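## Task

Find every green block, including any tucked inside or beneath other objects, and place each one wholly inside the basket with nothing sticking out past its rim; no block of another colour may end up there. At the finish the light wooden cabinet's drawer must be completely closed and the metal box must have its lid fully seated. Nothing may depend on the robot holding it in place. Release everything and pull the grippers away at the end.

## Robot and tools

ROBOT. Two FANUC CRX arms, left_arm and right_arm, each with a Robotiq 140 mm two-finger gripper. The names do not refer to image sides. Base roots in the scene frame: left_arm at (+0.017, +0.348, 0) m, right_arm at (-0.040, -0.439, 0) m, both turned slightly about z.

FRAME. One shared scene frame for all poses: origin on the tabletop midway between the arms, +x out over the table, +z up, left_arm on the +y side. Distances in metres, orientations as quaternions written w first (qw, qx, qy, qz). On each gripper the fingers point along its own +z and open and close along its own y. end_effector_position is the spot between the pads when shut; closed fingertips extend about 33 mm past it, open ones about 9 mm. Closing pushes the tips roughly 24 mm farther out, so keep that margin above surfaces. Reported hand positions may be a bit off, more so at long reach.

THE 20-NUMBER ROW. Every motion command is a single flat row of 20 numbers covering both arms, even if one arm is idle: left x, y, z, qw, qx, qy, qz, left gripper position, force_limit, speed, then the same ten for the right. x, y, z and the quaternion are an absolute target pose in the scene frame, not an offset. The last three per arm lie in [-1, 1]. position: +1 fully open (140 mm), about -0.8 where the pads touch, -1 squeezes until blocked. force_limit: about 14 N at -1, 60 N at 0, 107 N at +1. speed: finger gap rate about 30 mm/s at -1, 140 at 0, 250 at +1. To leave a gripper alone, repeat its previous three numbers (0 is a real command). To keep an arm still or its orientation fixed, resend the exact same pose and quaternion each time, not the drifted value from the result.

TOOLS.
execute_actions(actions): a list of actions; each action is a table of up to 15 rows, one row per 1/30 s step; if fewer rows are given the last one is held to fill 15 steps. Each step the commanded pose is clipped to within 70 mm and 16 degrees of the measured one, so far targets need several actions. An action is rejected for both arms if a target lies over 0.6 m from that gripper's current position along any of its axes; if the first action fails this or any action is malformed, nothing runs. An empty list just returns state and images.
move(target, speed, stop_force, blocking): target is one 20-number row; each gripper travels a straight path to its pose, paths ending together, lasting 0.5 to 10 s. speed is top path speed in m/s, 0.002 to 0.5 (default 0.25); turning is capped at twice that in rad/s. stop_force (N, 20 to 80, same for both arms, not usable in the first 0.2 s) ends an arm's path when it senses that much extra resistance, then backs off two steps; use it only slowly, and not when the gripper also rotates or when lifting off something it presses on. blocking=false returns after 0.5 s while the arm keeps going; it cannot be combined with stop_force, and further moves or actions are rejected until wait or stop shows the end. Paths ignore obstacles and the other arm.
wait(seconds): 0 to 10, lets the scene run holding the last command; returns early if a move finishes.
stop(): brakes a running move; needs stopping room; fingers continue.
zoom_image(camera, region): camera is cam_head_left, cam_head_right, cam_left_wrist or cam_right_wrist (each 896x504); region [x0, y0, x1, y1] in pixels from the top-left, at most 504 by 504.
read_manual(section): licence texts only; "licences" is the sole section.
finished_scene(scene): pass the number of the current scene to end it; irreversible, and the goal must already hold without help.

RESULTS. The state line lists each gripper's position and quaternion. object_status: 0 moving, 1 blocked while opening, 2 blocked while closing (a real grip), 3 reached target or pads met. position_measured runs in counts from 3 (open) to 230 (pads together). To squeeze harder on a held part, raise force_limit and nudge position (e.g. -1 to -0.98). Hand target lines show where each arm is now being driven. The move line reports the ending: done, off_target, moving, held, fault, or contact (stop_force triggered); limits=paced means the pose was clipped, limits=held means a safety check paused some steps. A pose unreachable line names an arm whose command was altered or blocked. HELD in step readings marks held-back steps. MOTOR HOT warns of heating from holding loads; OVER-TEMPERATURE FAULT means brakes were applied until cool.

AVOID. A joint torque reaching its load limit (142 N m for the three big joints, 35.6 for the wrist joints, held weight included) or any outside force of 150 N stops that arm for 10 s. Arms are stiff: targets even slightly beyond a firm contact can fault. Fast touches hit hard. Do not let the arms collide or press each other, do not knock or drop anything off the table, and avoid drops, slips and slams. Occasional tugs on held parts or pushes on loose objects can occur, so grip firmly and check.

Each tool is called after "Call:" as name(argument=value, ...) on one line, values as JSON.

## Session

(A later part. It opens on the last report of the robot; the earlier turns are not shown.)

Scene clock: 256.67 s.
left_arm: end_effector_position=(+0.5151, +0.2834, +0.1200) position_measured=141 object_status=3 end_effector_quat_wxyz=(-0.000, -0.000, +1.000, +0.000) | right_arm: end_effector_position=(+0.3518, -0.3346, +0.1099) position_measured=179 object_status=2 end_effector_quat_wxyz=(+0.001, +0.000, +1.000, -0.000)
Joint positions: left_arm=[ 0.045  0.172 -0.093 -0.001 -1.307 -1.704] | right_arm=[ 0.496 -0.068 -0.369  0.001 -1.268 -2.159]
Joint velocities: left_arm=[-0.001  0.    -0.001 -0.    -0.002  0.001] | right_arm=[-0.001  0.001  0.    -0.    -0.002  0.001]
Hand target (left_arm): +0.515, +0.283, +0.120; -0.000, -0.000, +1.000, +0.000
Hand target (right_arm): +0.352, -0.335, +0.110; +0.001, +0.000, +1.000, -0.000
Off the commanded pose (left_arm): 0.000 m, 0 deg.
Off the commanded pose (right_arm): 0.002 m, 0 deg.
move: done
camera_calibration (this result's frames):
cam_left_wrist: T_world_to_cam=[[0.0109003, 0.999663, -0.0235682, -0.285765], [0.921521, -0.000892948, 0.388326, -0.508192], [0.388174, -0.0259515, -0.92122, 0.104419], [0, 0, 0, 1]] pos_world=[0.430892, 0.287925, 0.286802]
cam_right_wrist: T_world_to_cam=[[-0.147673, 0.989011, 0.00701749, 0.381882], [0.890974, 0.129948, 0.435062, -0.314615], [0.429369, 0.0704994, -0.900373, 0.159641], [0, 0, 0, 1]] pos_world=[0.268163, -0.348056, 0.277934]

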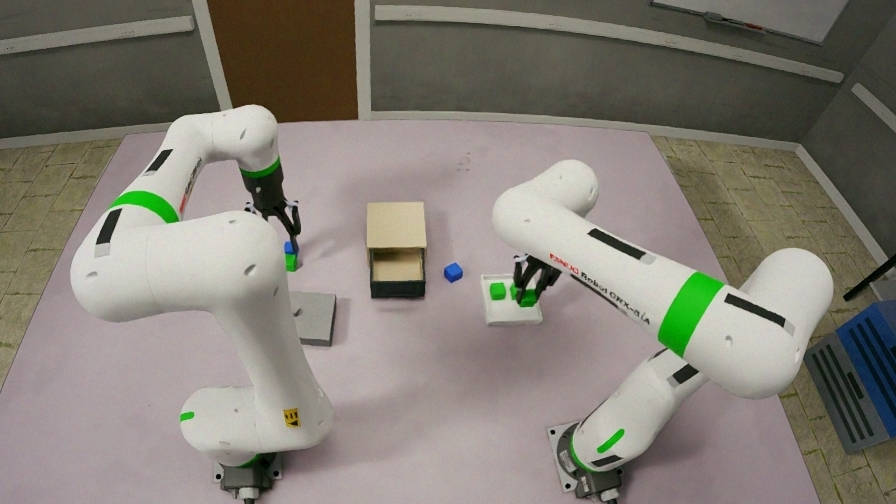

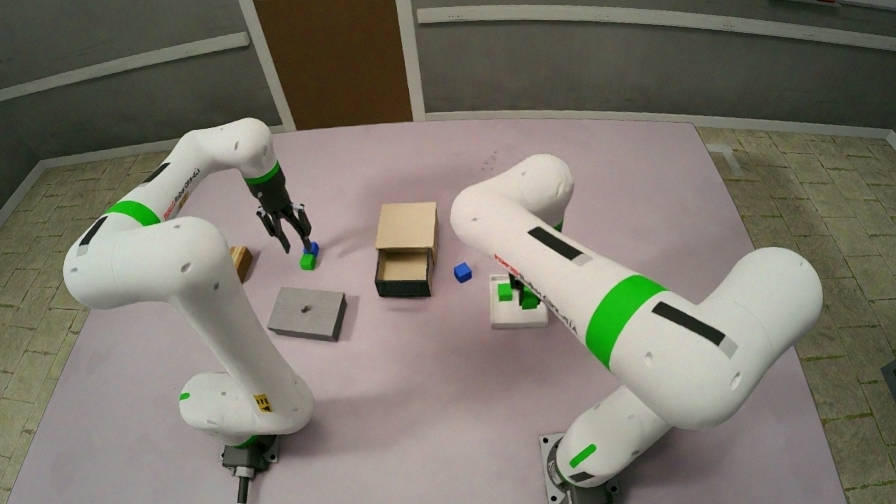

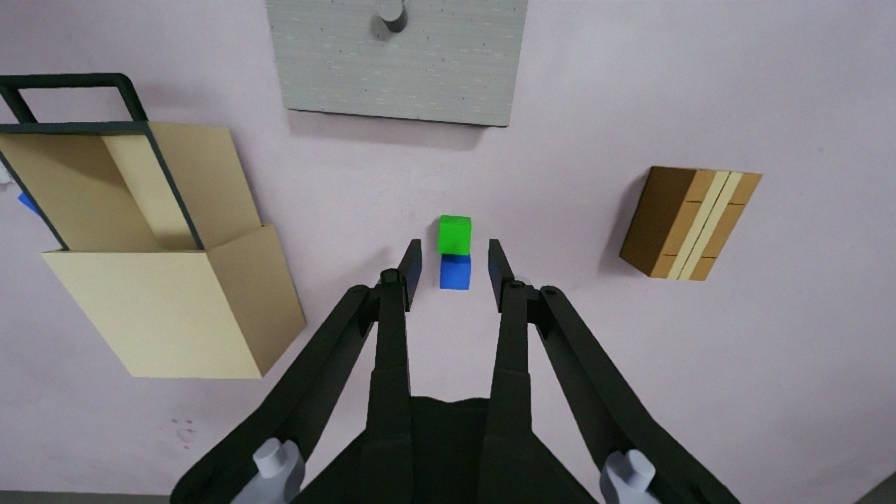

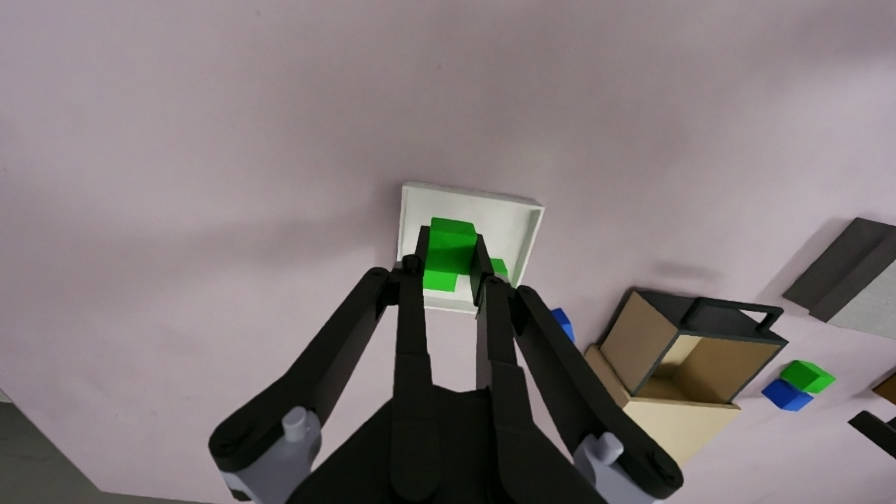

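Call:
move(target=[0.515,0.283,0.042,0,0,1,0,-0.1,0,0, 0.355,-0.335,0.065,0,0,1,0,-1,0,-0.3], speed=0.1)

Call:
move(target=[0.515,0.283,0.042,0,0,1,0,-1,0,-0.3, 0.355,-0.335,0.065,0,0,1,0,-0.3,0,-0.3])

Call:
move(target=[0.515,0.283,0.16,0,0,1,0,-1,0,-0.3, 0.355,-0.335,0.13,0,0,1,0,-0.3,0,-0.3], speed=0.15)

Scene clock: 266.27 s.
left_arm: end_effector_position=(+0.5150, +0.2830, +0.0420) position_measured=141 object_status=3 end_effector_quat_wxyz=(+0.000, -0.000, +1.000, +0.000) | right_arm: end_effector_position=(+0.3551, -0.3350, +0.0650) position_measured=179 object_status=2 end_effector_quat_wxyz=(+0.000, +0.000, +1.000, -0.000)
Joint positions: left_arm=[ 0.045  0.238 -0.207 -0.    -1.126 -1.703] | right_arm=[ 0.489 -0.016 -0.431  0.    -1.156 -2.152]
Joint velocities: left_arm=[-0.     0.    -0.001 -0.001 -0.001 -0.001] | right_arm=[-0.001  0.001 -0.    -0.     0.001  0.001]
Hand target (left_arm): +0.515, +0.283, +0.042; -0.000, -0.000, +1.000, +0.000
Hand target (right_arm): +0.355, -0.335, +0.065; +0.000, +0.000, +1.000, -0.000
Off the commanded pose (left_arm): 0.000 m, 0 deg.
Off the commanded pose (right_arm): 0.000 m, 0 deg.
move: done
camera_calibration (this result's frames):
cam_left_wrist: T_world_to_cam=[[0.0106559, 0.999645, -0.0244259, -0.287018], [0.921186, -0.00031148, 0.389122, -0.477878], [0.388976, -0.0266472, -0.920862, 0.0323823], [0, 0, 0, 1]] pos_world=[0.430677, 0.28763, 0.208762]
cam_right_wrist: T_world_to_cam=[[-0.147505, 0.989032, 0.0075639, 0.382905], [0.891837, 0.129695, 0.433365, -0.298189], [0.427631, 0.0706692, -0.901187, 0.118533], [0, 0, 0, 1]] pos_world=[0.271729, -0.348408, 0.233149]

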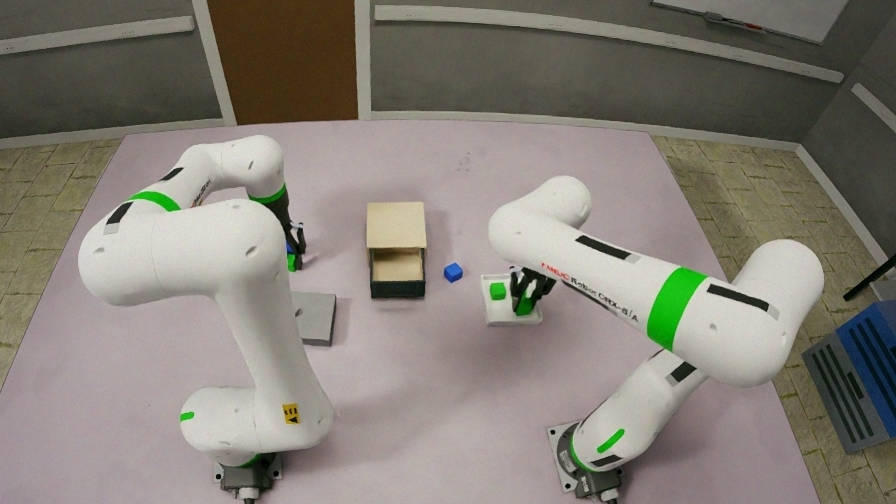

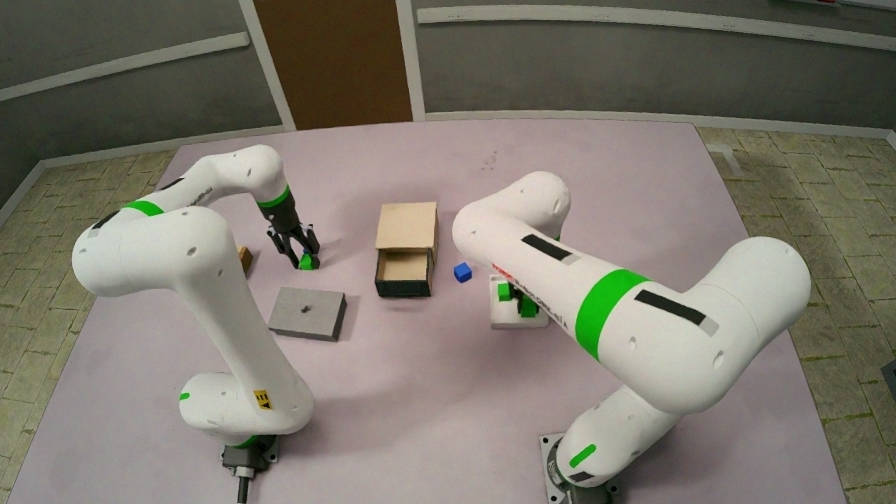

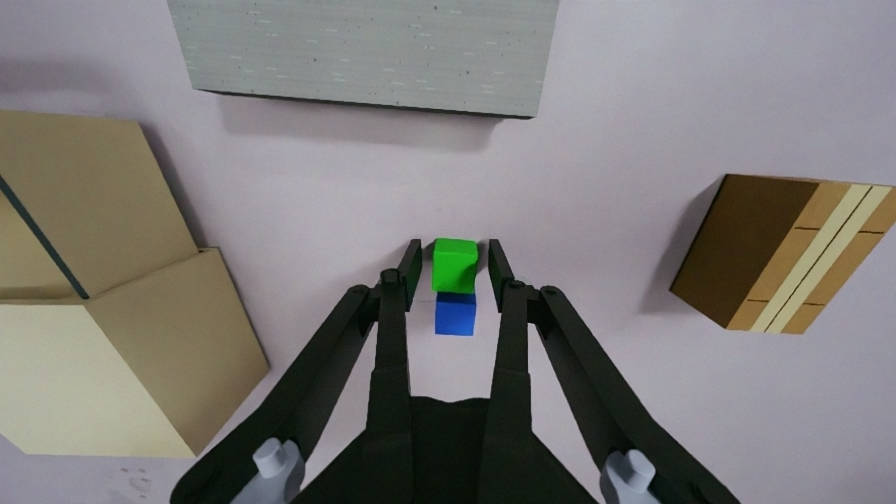

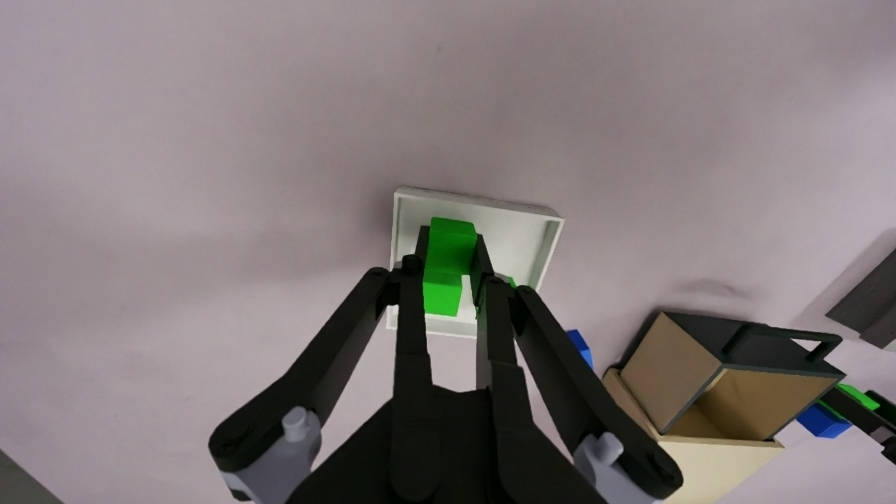

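Scene clock: 266.97 s.
left_arm: end_effector_position=(+0.5150, +0.2830, +0.0420) position_measured=180 object_status=2 end_effector_quat_wxyz=(-0.000, -0.000, +1.000, -0.000) | right_arm: end_effector_position=(+0.3550, -0.3350, +0.0650) position_measured=167 object_status=3 end_effector_quat_wxyz=(-0.000, -0.000, +1.000, -0.000)
Joint positions: left_arm=[ 0.045  0.238 -0.207  0.    -1.126 -1.704] | right_arm=[ 0.489 -0.016 -0.431  0.    -1.156 -2.152]
Joint velocities: left_arm=[ 0.     0.    -0.     0.     0.001  0.002] | right_arm=[ 0.001  0.    -0.    -0.     0.001  0.   ]
Hand target (left_arm): +0.515, +0.283, +0.042; -0.000, -0.000, +1.000, -0.000
Hand target (right_arm): +0.355, -0.335, +0.065; -0.000, +0.000, +1.000, -0.000
Off the commanded pose (left_arm): 0.000 m, 0 deg.
Off the commanded pose (right_arm): 0.000 m, 0 deg.
move: done
camera_calibration (this result's frames):
cam_left_wrist: T_world_to_cam=[[0.0109651, 0.999639, -0.0245451, -0.287127], [0.921202, -0.00055116, 0.389083, -0.477778], [0.388929, -0.0268774, -0.920875, 0.0324509], [0, 0, 0, 1]] pos_world=[0.430657, 0.287632, 0.208731]
cam_right_wrist: T_world_to_cam=[[-0.14766, 0.989009, 0.00755699, 0.382974], [0.891862, 0.129845, 0.433269, -0.298073], [0.427526, 0.0707162, -0.901233, 0.11857], [0, 0, 0, 1]] pos_world=[0.271698, -0.348446, 0.233111]

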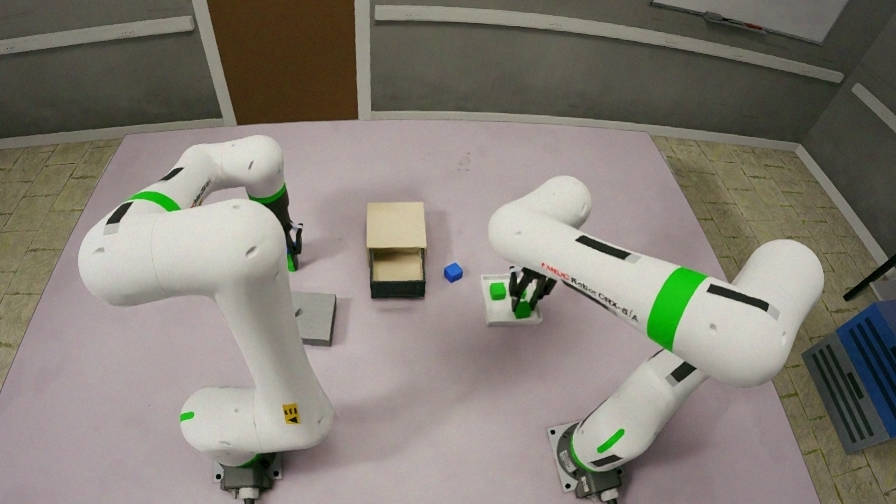

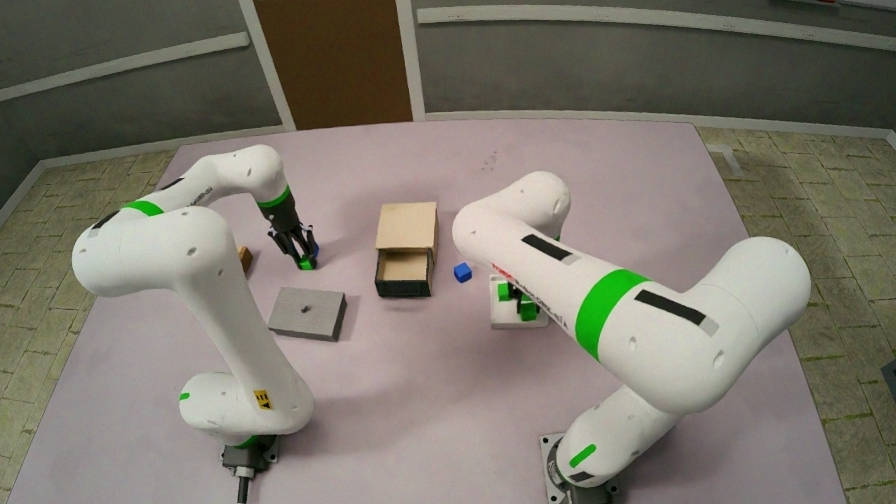

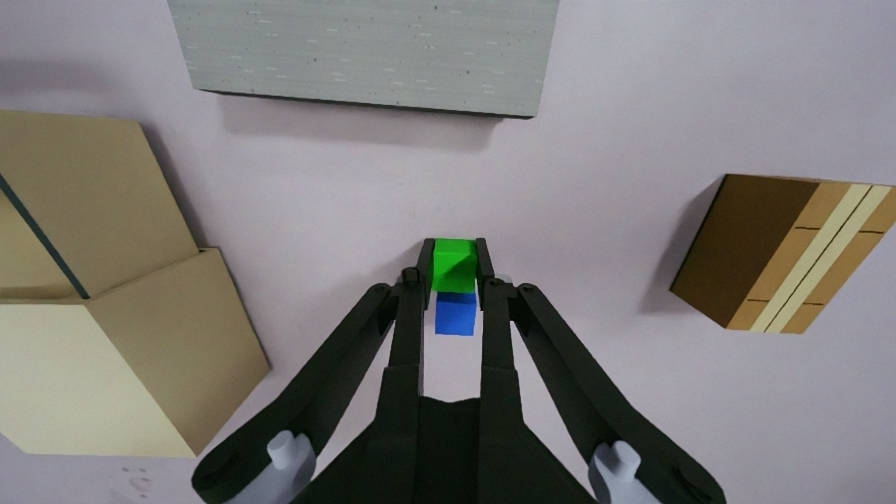

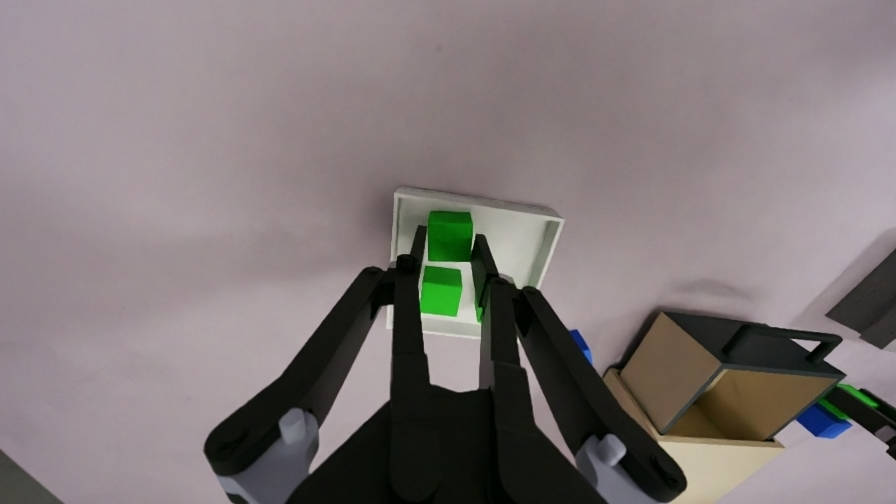

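Scene clock: 268.10 s.
left_arm: end_effector_position=(+0.5150, +0.2828, +0.1601) position_measured=180 object_status=2 end_effector_quat_wxyz=(+0.000, +0.000, +1.000, -0.000) | right_arm: end_effector_position=(+0.3549, -0.3351, +0.1300) position_measured=167 object_status=3 end_effector_quat_wxyz=(-0.000, -0.000, +1.000, -0.000)
Joint positions: left_arm=[ 0.045  0.149 -0.023  0.    -1.398 -1.704] | right_arm=[ 0.489 -0.072 -0.325  0.    -1.318 -2.151]
Joint velocities: left_arm=[ 0.    -0.    -0.    -0.    -0.001 -0.001] | right_arm=[-0.001 -0.001 -0.    -0.    -0.     0.001]
Hand target (left_arm): +0.515, +0.283, +0.160; +0.000, +0.000, +1.000, -0.000
Hand target (right_arm): +0.355, -0.335, +0.130; -0.000, -0.000, +1.000, +0.000
Off the commanded pose (left_arm): 0.000 m, 0 deg.
Off the commanded pose (right_arm): 0.000 m, 0 deg.
move: done
camera_calibration (this result's frames):
cam_left_wrist: T_world_to_cam=[[0.0114065, 0.999625, -0.0248769, -0.284267], [0.921144, -0.000824691, 0.389222, -0.523601], [0.389055, -0.0273549, -0.920808, 0.141253], [0, 0, 0, 1]] pos_world=[0.430599, 0.287593, 0.326792]
cam_right_wrist: T_world_to_cam=[[-0.147877, 0.988977, 0.00753444, 0.382599], [0.891821, 0.130049, 0.433292, -0.326115], [0.427536, 0.0707934, -0.901222, 0.177242], [0, 0, 0, 1]] pos_world=[0.271636, -0.348519, 0.298155]

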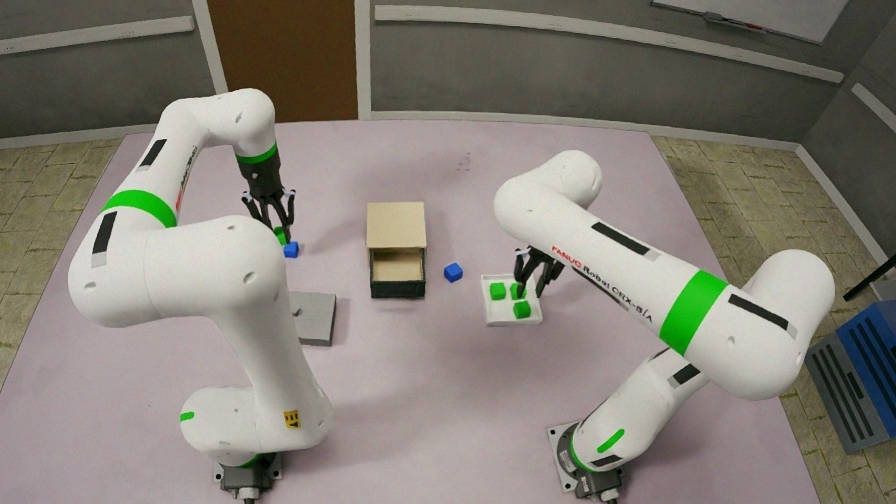

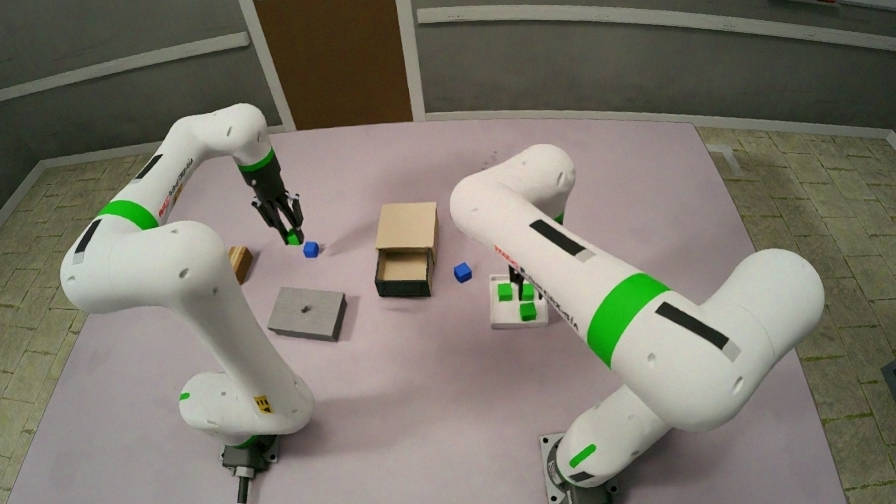

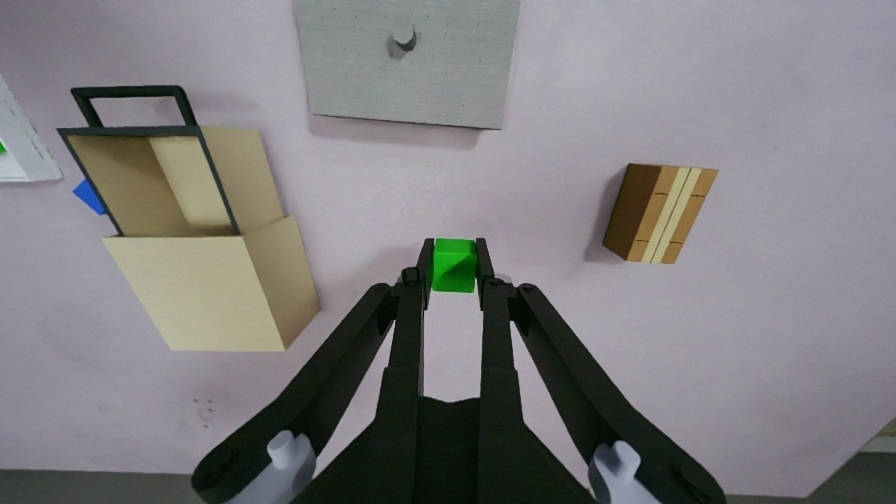

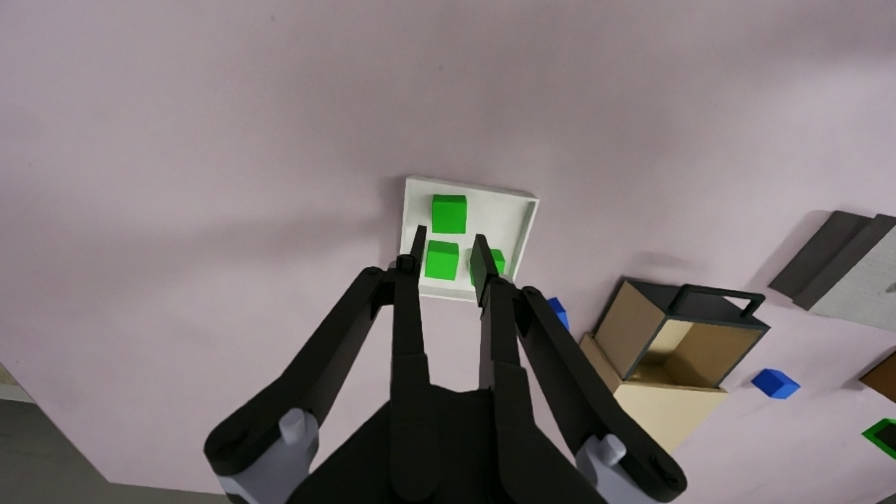

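Call:
execute_actions(actions=[])

Call:
move(target=[0.515,0.283,0.20,0,0,1,0,-1,0,-0.3,0.25,-0.60,0.22,0,0,1,0,-0.3,0,-0.3], speed=0.25)

Scene clock: 283.80 s.
left_arm: end_effector_position=(+0.5150, +0.2830, +0.1600) position_measured=180 object_status=2 end_effector_quat_wxyz=(+0.000, +0.000, +1.000, -0.000) | right_arm: end_effector_position=(+0.3549, -0.3350, +0.1300) position_measured=167 object_status=3 end_effector_quat_wxyz=(-0.000, -0.000, +1.000, +0.000)
Joint positions: left_arm=[ 0.045  0.149 -0.023  0.    -1.398 -1.704] | right_arm=[ 0.489 -0.072 -0.325 -0.    -1.318 -2.151]
Joint velocities: left_arm=[ 0.    -0.    -0.    -0.001  0.001  0.001] | right_arm=[ 0.001 -0.    -0.001  0.    -0.001  0.   ]
Hand target (left_arm): +0.515, +0.283, +0.160; +0.000, +0.000, +1.000, -0.000
Hand target (right_arm): +0.355, -0.335, +0.130; -0.000, -0.000, +1.000, +0.000
Off the commanded pose (left_arm): 0.000 m, 0 deg.
Off the commanded pose (right_arm): 0.000 m, 0 deg.
camera_calibration (this result's frames):
cam_left_wrist: T_world_to_cam=[[0.011351, 0.999633, -0.0245978, -0.284392], [0.921195, -0.000885845, 0.3891, -0.523551], [0.388935, -0.0270761, -0.920867, 0.141179], [0, 0, 0, 1]] pos_world=[0.430611, 0.287647, 0.326726]
cam_right_wrist: T_world_to_cam=[[-0.147851, 0.98898, 0.0076462, 0.38254], [0.891833, 0.129978, 0.433289, -0.326137], [0.42752, 0.0708812, -0.901223, 0.177287], [0, 0, 0, 1]] pos_world=[0.271625, -0.348501, 0.298161]

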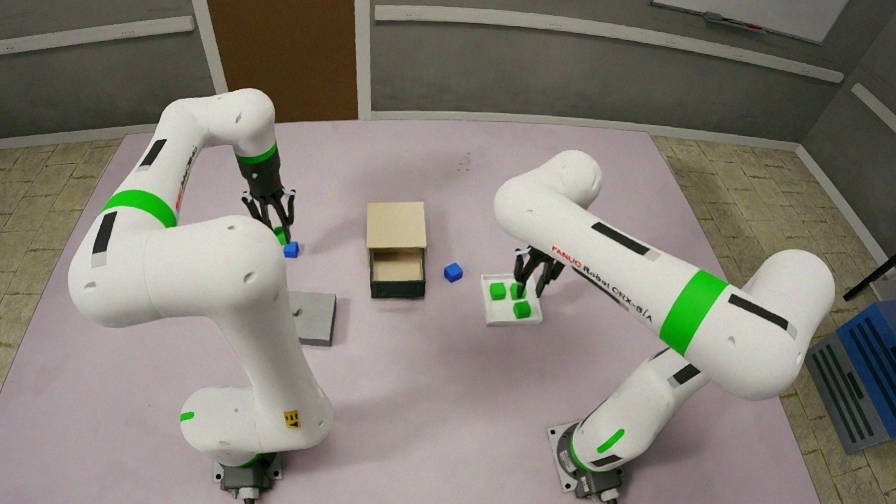

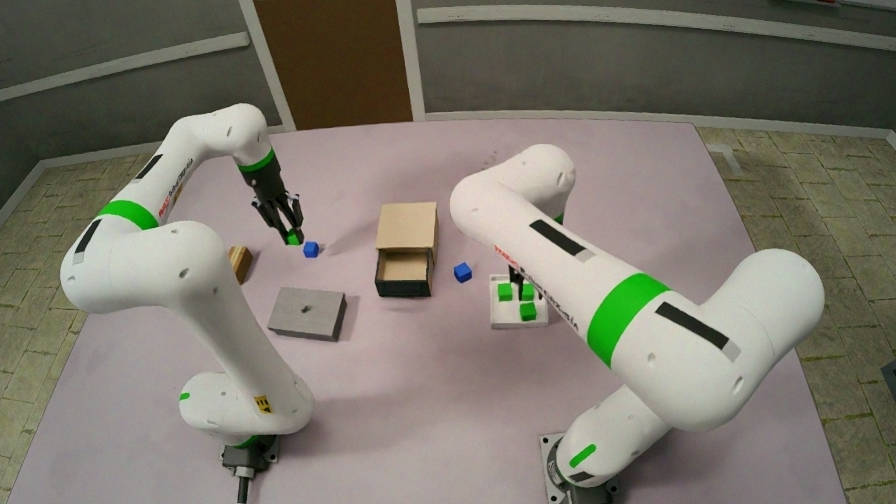

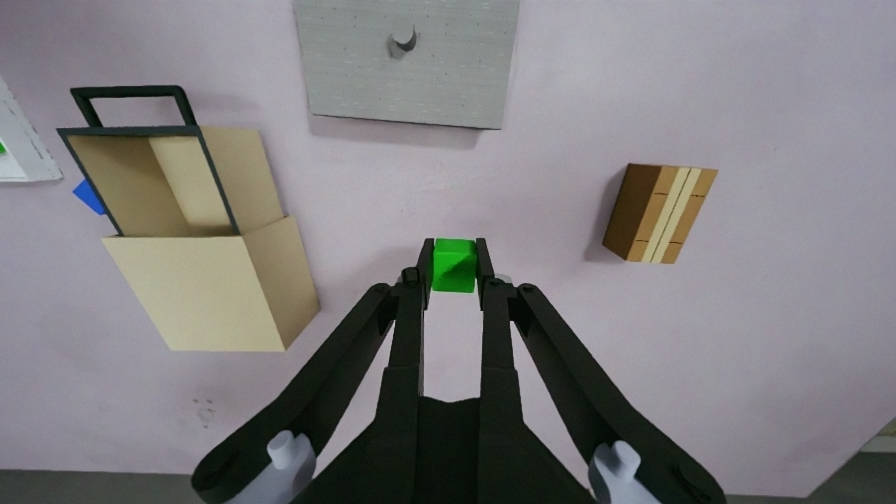

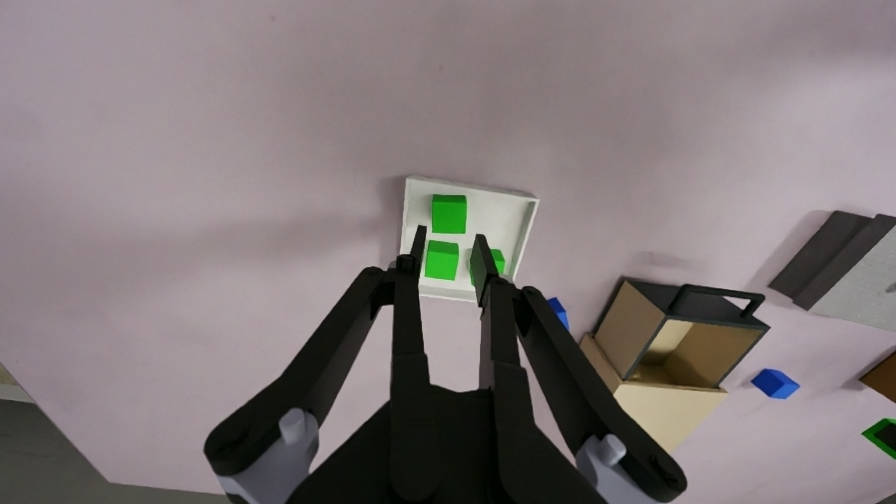

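Scene clock: 285.43 s.
left_arm: end_effector_position=(+0.5150, +0.2830, +0.2000) position_measured=180 object_status=2 end_effector_quat_wxyz=(+0.000, +0.000, +1.000, -0.000) | right_arm: end_effector_position=(+0.2512, -0.6007, +0.2200) position_measured=167 object_status=3 end_effector_quat_wxyz=(+0.001, -0.000, +1.000, -0.001)
Joint positions: left_arm=[ 0.045  0.137  0.056  0.    -1.49  -1.704] | right_arm=[-0.198 -0.307 -0.306  0.001 -1.571 -1.464]
Joint velocities: left_arm=[-0.    -0.001  0.001  0.    -0.002 -0.001] | right_arm=[-0.     0.001  0.    -0.    -0.     0.001]
Hand target (left_arm): +0.515, +0.283, +0.200; +0.000, +0.000, +1.000, -0.000
Hand target (right_arm): +0.251, -0.601, +0.220; +0.001, -0.000, +1.000, -0.001
Off the commanded pose (left_arm): 0.000 m, 0 deg.
Off the commanded pose (right_arm): 0.001 m, 0 deg.
move: done
camera_calibration (this result's frames):
cam_left_wrist: T_world_to_cam=[[0.0111244, 0.999638, -0.0244919, -0.283355], [0.921198, -0.000718423, 0.389093, -0.539183], [0.388935, -0.0268903, -0.920873, 0.177962], [0, 0, 0, 1]] pos_world=[0.430631, 0.287651, 0.366733]
cam_right_wrist: T_world_to_cam=[[-0.148037, 0.988964, 0.00599759, 0.629694], [0.891232, 0.130774, 0.434285, -0.237652], [0.428707, 0.0696355, -0.900756, 0.320395], [0, 0, 0, 1]] pos_world=[0.167665, -0.613977, 0.388029]

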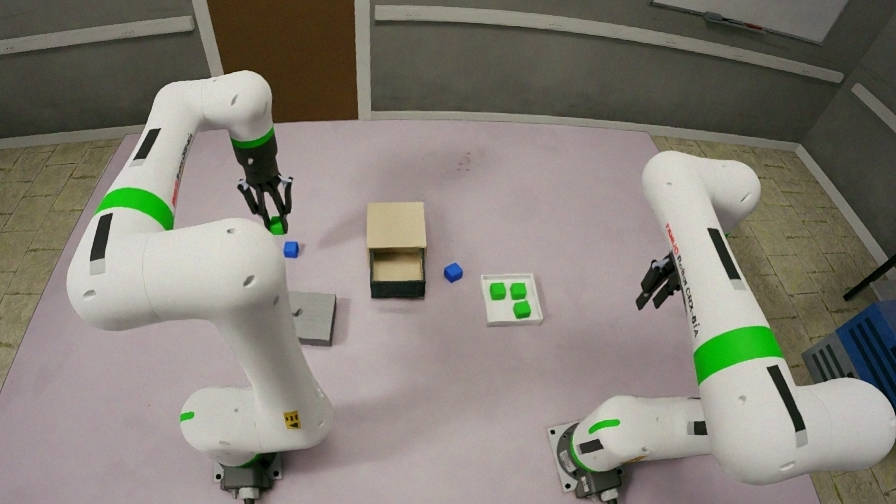

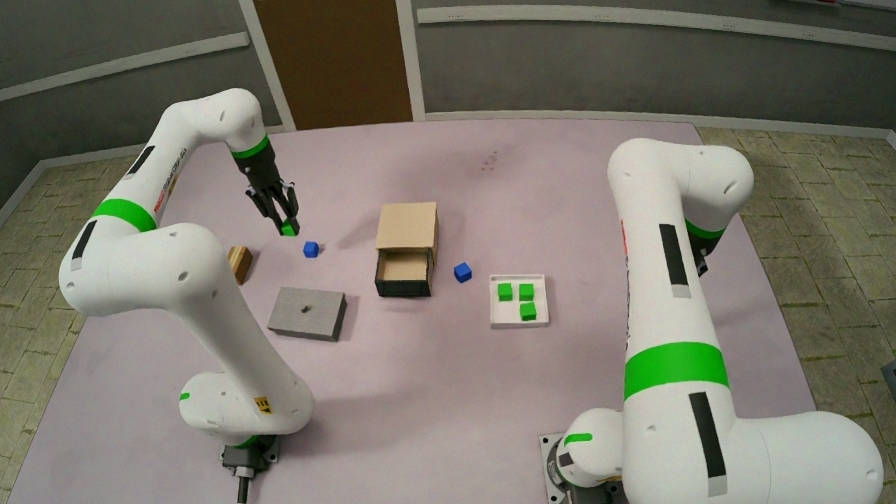

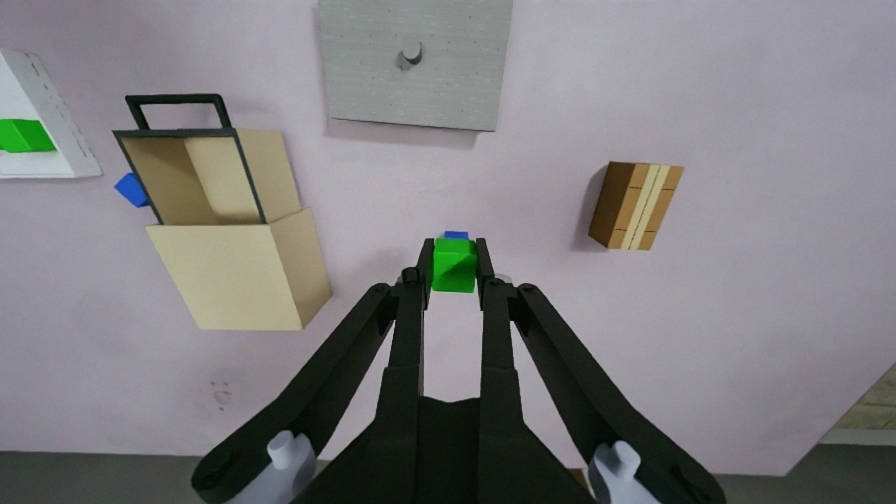

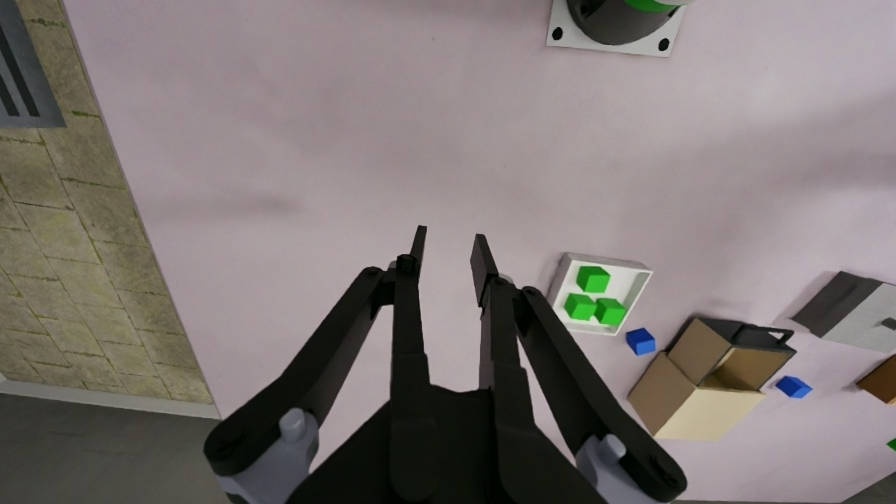

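Call:
move(target=[0.355,-0.28,0.16,0,0,1,0,-1,0,-0.3,0.25,-0.60,0.22,0,0,1,0,-0.3,0,-0.3], speed=0.25)

Scene clock: 292.40 s.
left_arm: end_effector_position=(+0.3560, -0.2791, +0.1601) position_measured=180 object_status=2 end_effector_quat_wxyz=(-0.000, +0.000, +1.000, +0.001) | right_arm: end_effector_position=(+0.2500, -0.6000, +0.2200) position_measured=167 object_status=3 end_effector_quat_wxyz=(-0.000, -0.000, +1.000, +0.000)
Joint positions: left_arm=[-0.981  0.725  0.784 -0.002 -1.631 -0.678] | right_arm=[-0.197 -0.309 -0.307 -0.    -1.573 -1.465]
Joint velocities: left_arm=[-0.001  0.002  0.004 -0.001 -0.002  0.002] | right_arm=[ 0.     0.001 -0.     0.     0.     0.001]
Hand target (left_arm): +0.356, -0.279, +0.160; -0.000, +0.000, +1.000, +0.001
Hand target (right_arm): +0.250, -0.600, +0.220; -0.000, -0.000, +1.000, +0.000
Off the commanded pose (left_arm): 0.001 m, 0 deg.
Off the commanded pose (right_arm): 0.000 m, 0 deg.
move: done
camera_calibration (this result's frames):
cam_left_wrist: T_world_to_cam=[[0.0111131, 0.999703, -0.0217041, 0.278901], [0.921305, -0.00179974, 0.388837, -0.377917], [0.388682, -0.0243172, -0.921051, 0.188804], [0, 0, 0, 1]] pos_world=[0.271693, -0.274907, 0.326899]
cam_right_wrist: T_world_to_cam=[[-0.14766, 0.989009, 0.00758254, 0.628384], [0.891842, 0.129831, 0.433314, -0.237198], [0.427567, 0.0707456, -0.901211, 0.321934], [0, 0, 0, 1]] pos_world=[0.166682, -0.613457, 0.388147]

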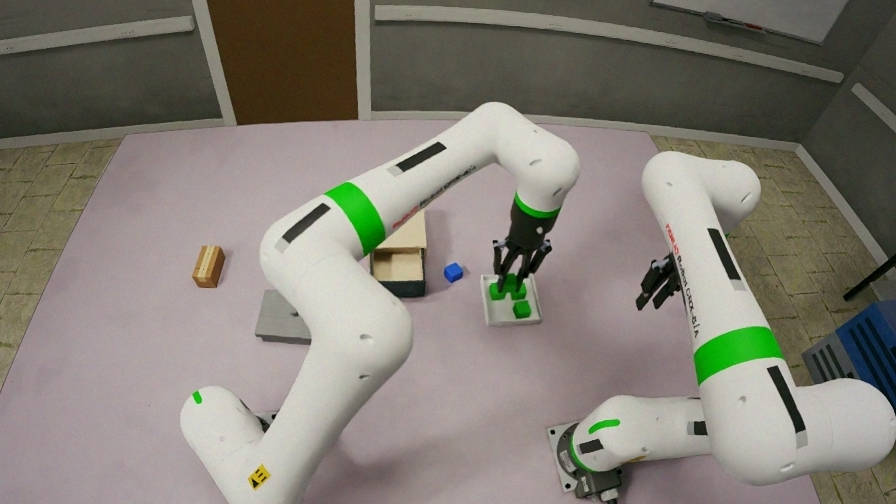

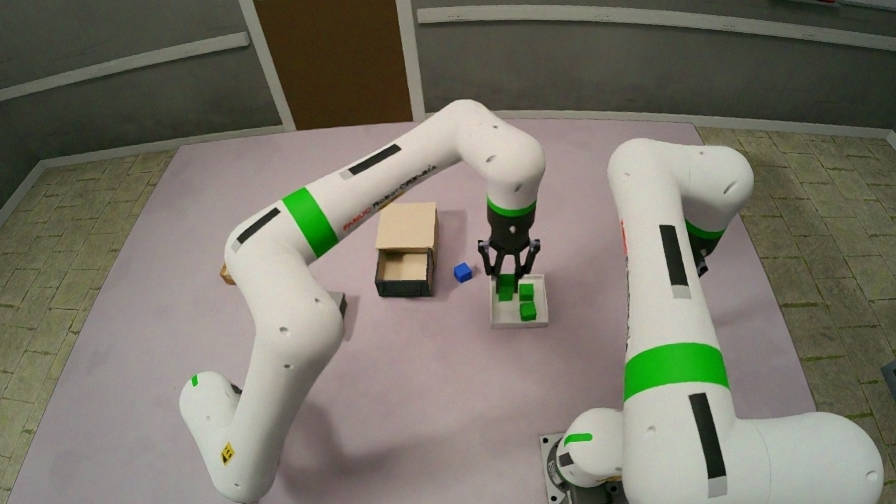

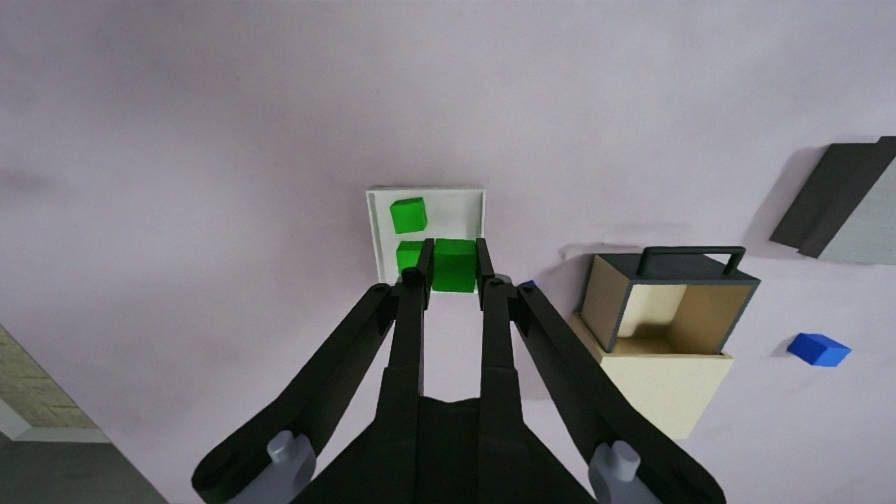

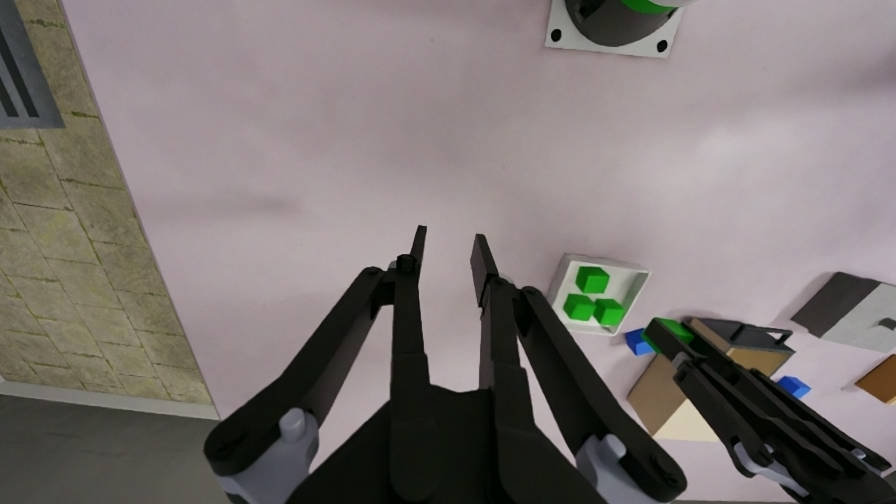

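Call:
move(target=[0.355,-0.28,0.095,0,0,1,0,-1,0,-0.3,0.25,-0.60,0.22,0,0,1,0,-0.3,0,-0.3], speed=0.1)

Scene clock: 298.13 s.
left_arm: end_effector_position=(+0.3550, -0.2800, +0.0950) position_measured=180 object_status=2 end_effector_quat_wxyz=(-0.000, -0.000, +1.000, +0.000) | right_arm: end_effector_position=(+0.2500, -0.6000, +0.2200) position_measured=167 object_status=3 end_effector_quat_wxyz=(-0.000, +0.000, +1.000, +0.000)
Joint positions: left_arm=[-0.982  0.727  0.634  0.    -1.478 -0.677] | right_arm=[-0.197 -0.309 -0.307 -0.    -1.573 -1.465]
Joint velocities: left_arm=[-0.     0.    -0.001 -0.001  0.002 -0.001] | right_arm=[ 0.    -0.    -0.001  0.     0.     0.   ]
Hand target (left_arm): +0.355, -0.280, +0.095; +0.000, -0.000, +1.000, +0.000
Hand target (right_arm): +0.250, -0.600, +0.220; -0.000, -0.000, +1.000, +0.000
Off the commanded pose (left_arm): 0.000 m, 0 deg.
Off the commanded pose (right_arm): 0.000 m, 0 deg.
move: done
camera_calibration (this result's frames):
cam_left_wrist: T_world_to_cam=[[0.0107786, 0.999642, -0.0244727, 0.278802], [0.921237, -0.000409812, 0.389002, -0.351245], [0.388853, -0.026738, -0.920912, 0.128397], [0, 0, 0, 1]] pos_world=[0.270647, -0.275414, 0.261701]
cam_right_wrist: T_world_to_cam=[[-0.14766, 0.989009, 0.00758278, 0.628381], [0.891843, 0.129831, 0.433313, -0.2372], [0.427566, 0.0707456, -0.901212, 0.321933], [0, 0, 0, 1]] pos_world=[0.166684, -0.613454, 0.388147]

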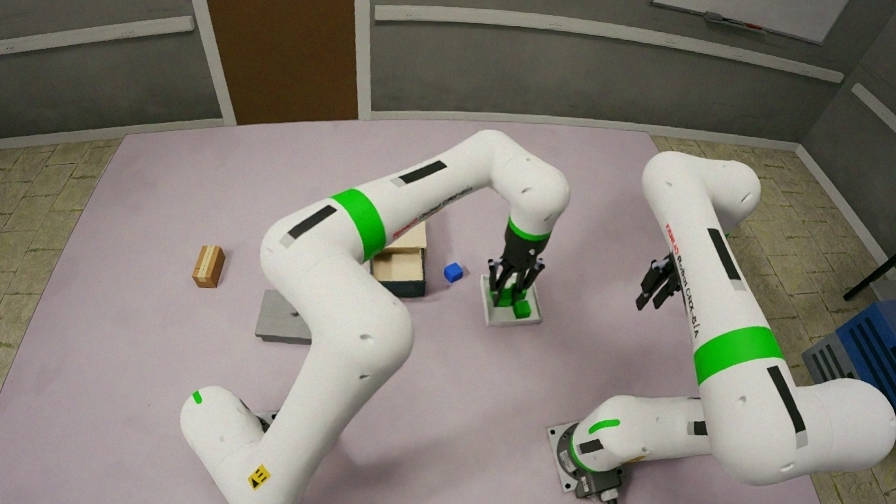

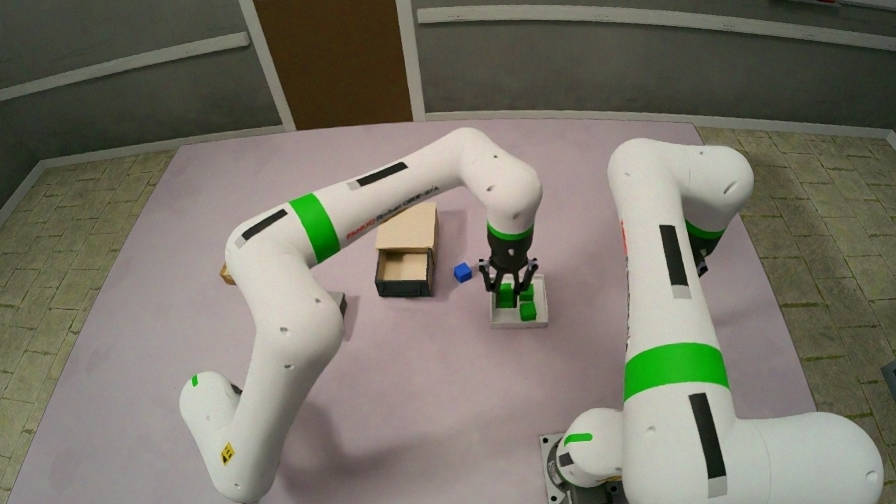

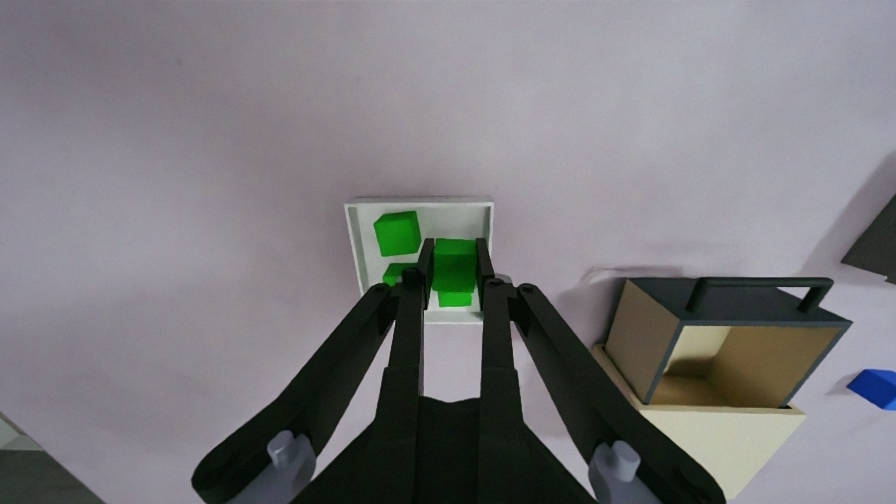

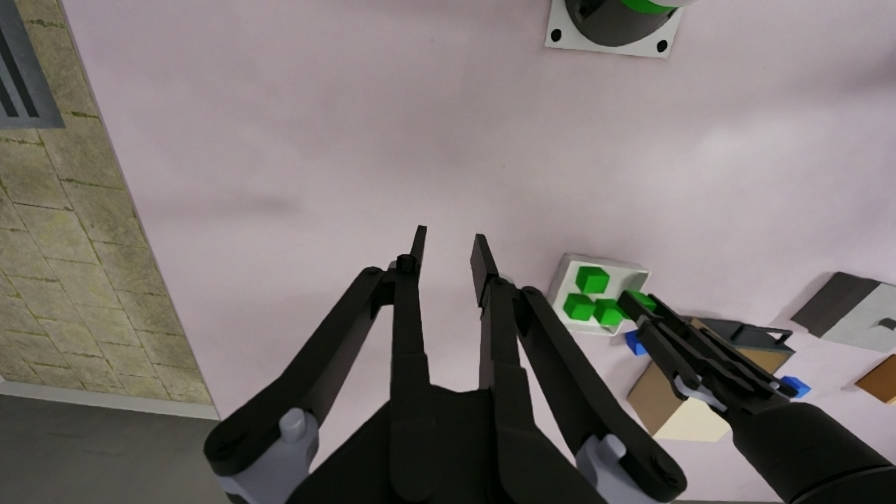

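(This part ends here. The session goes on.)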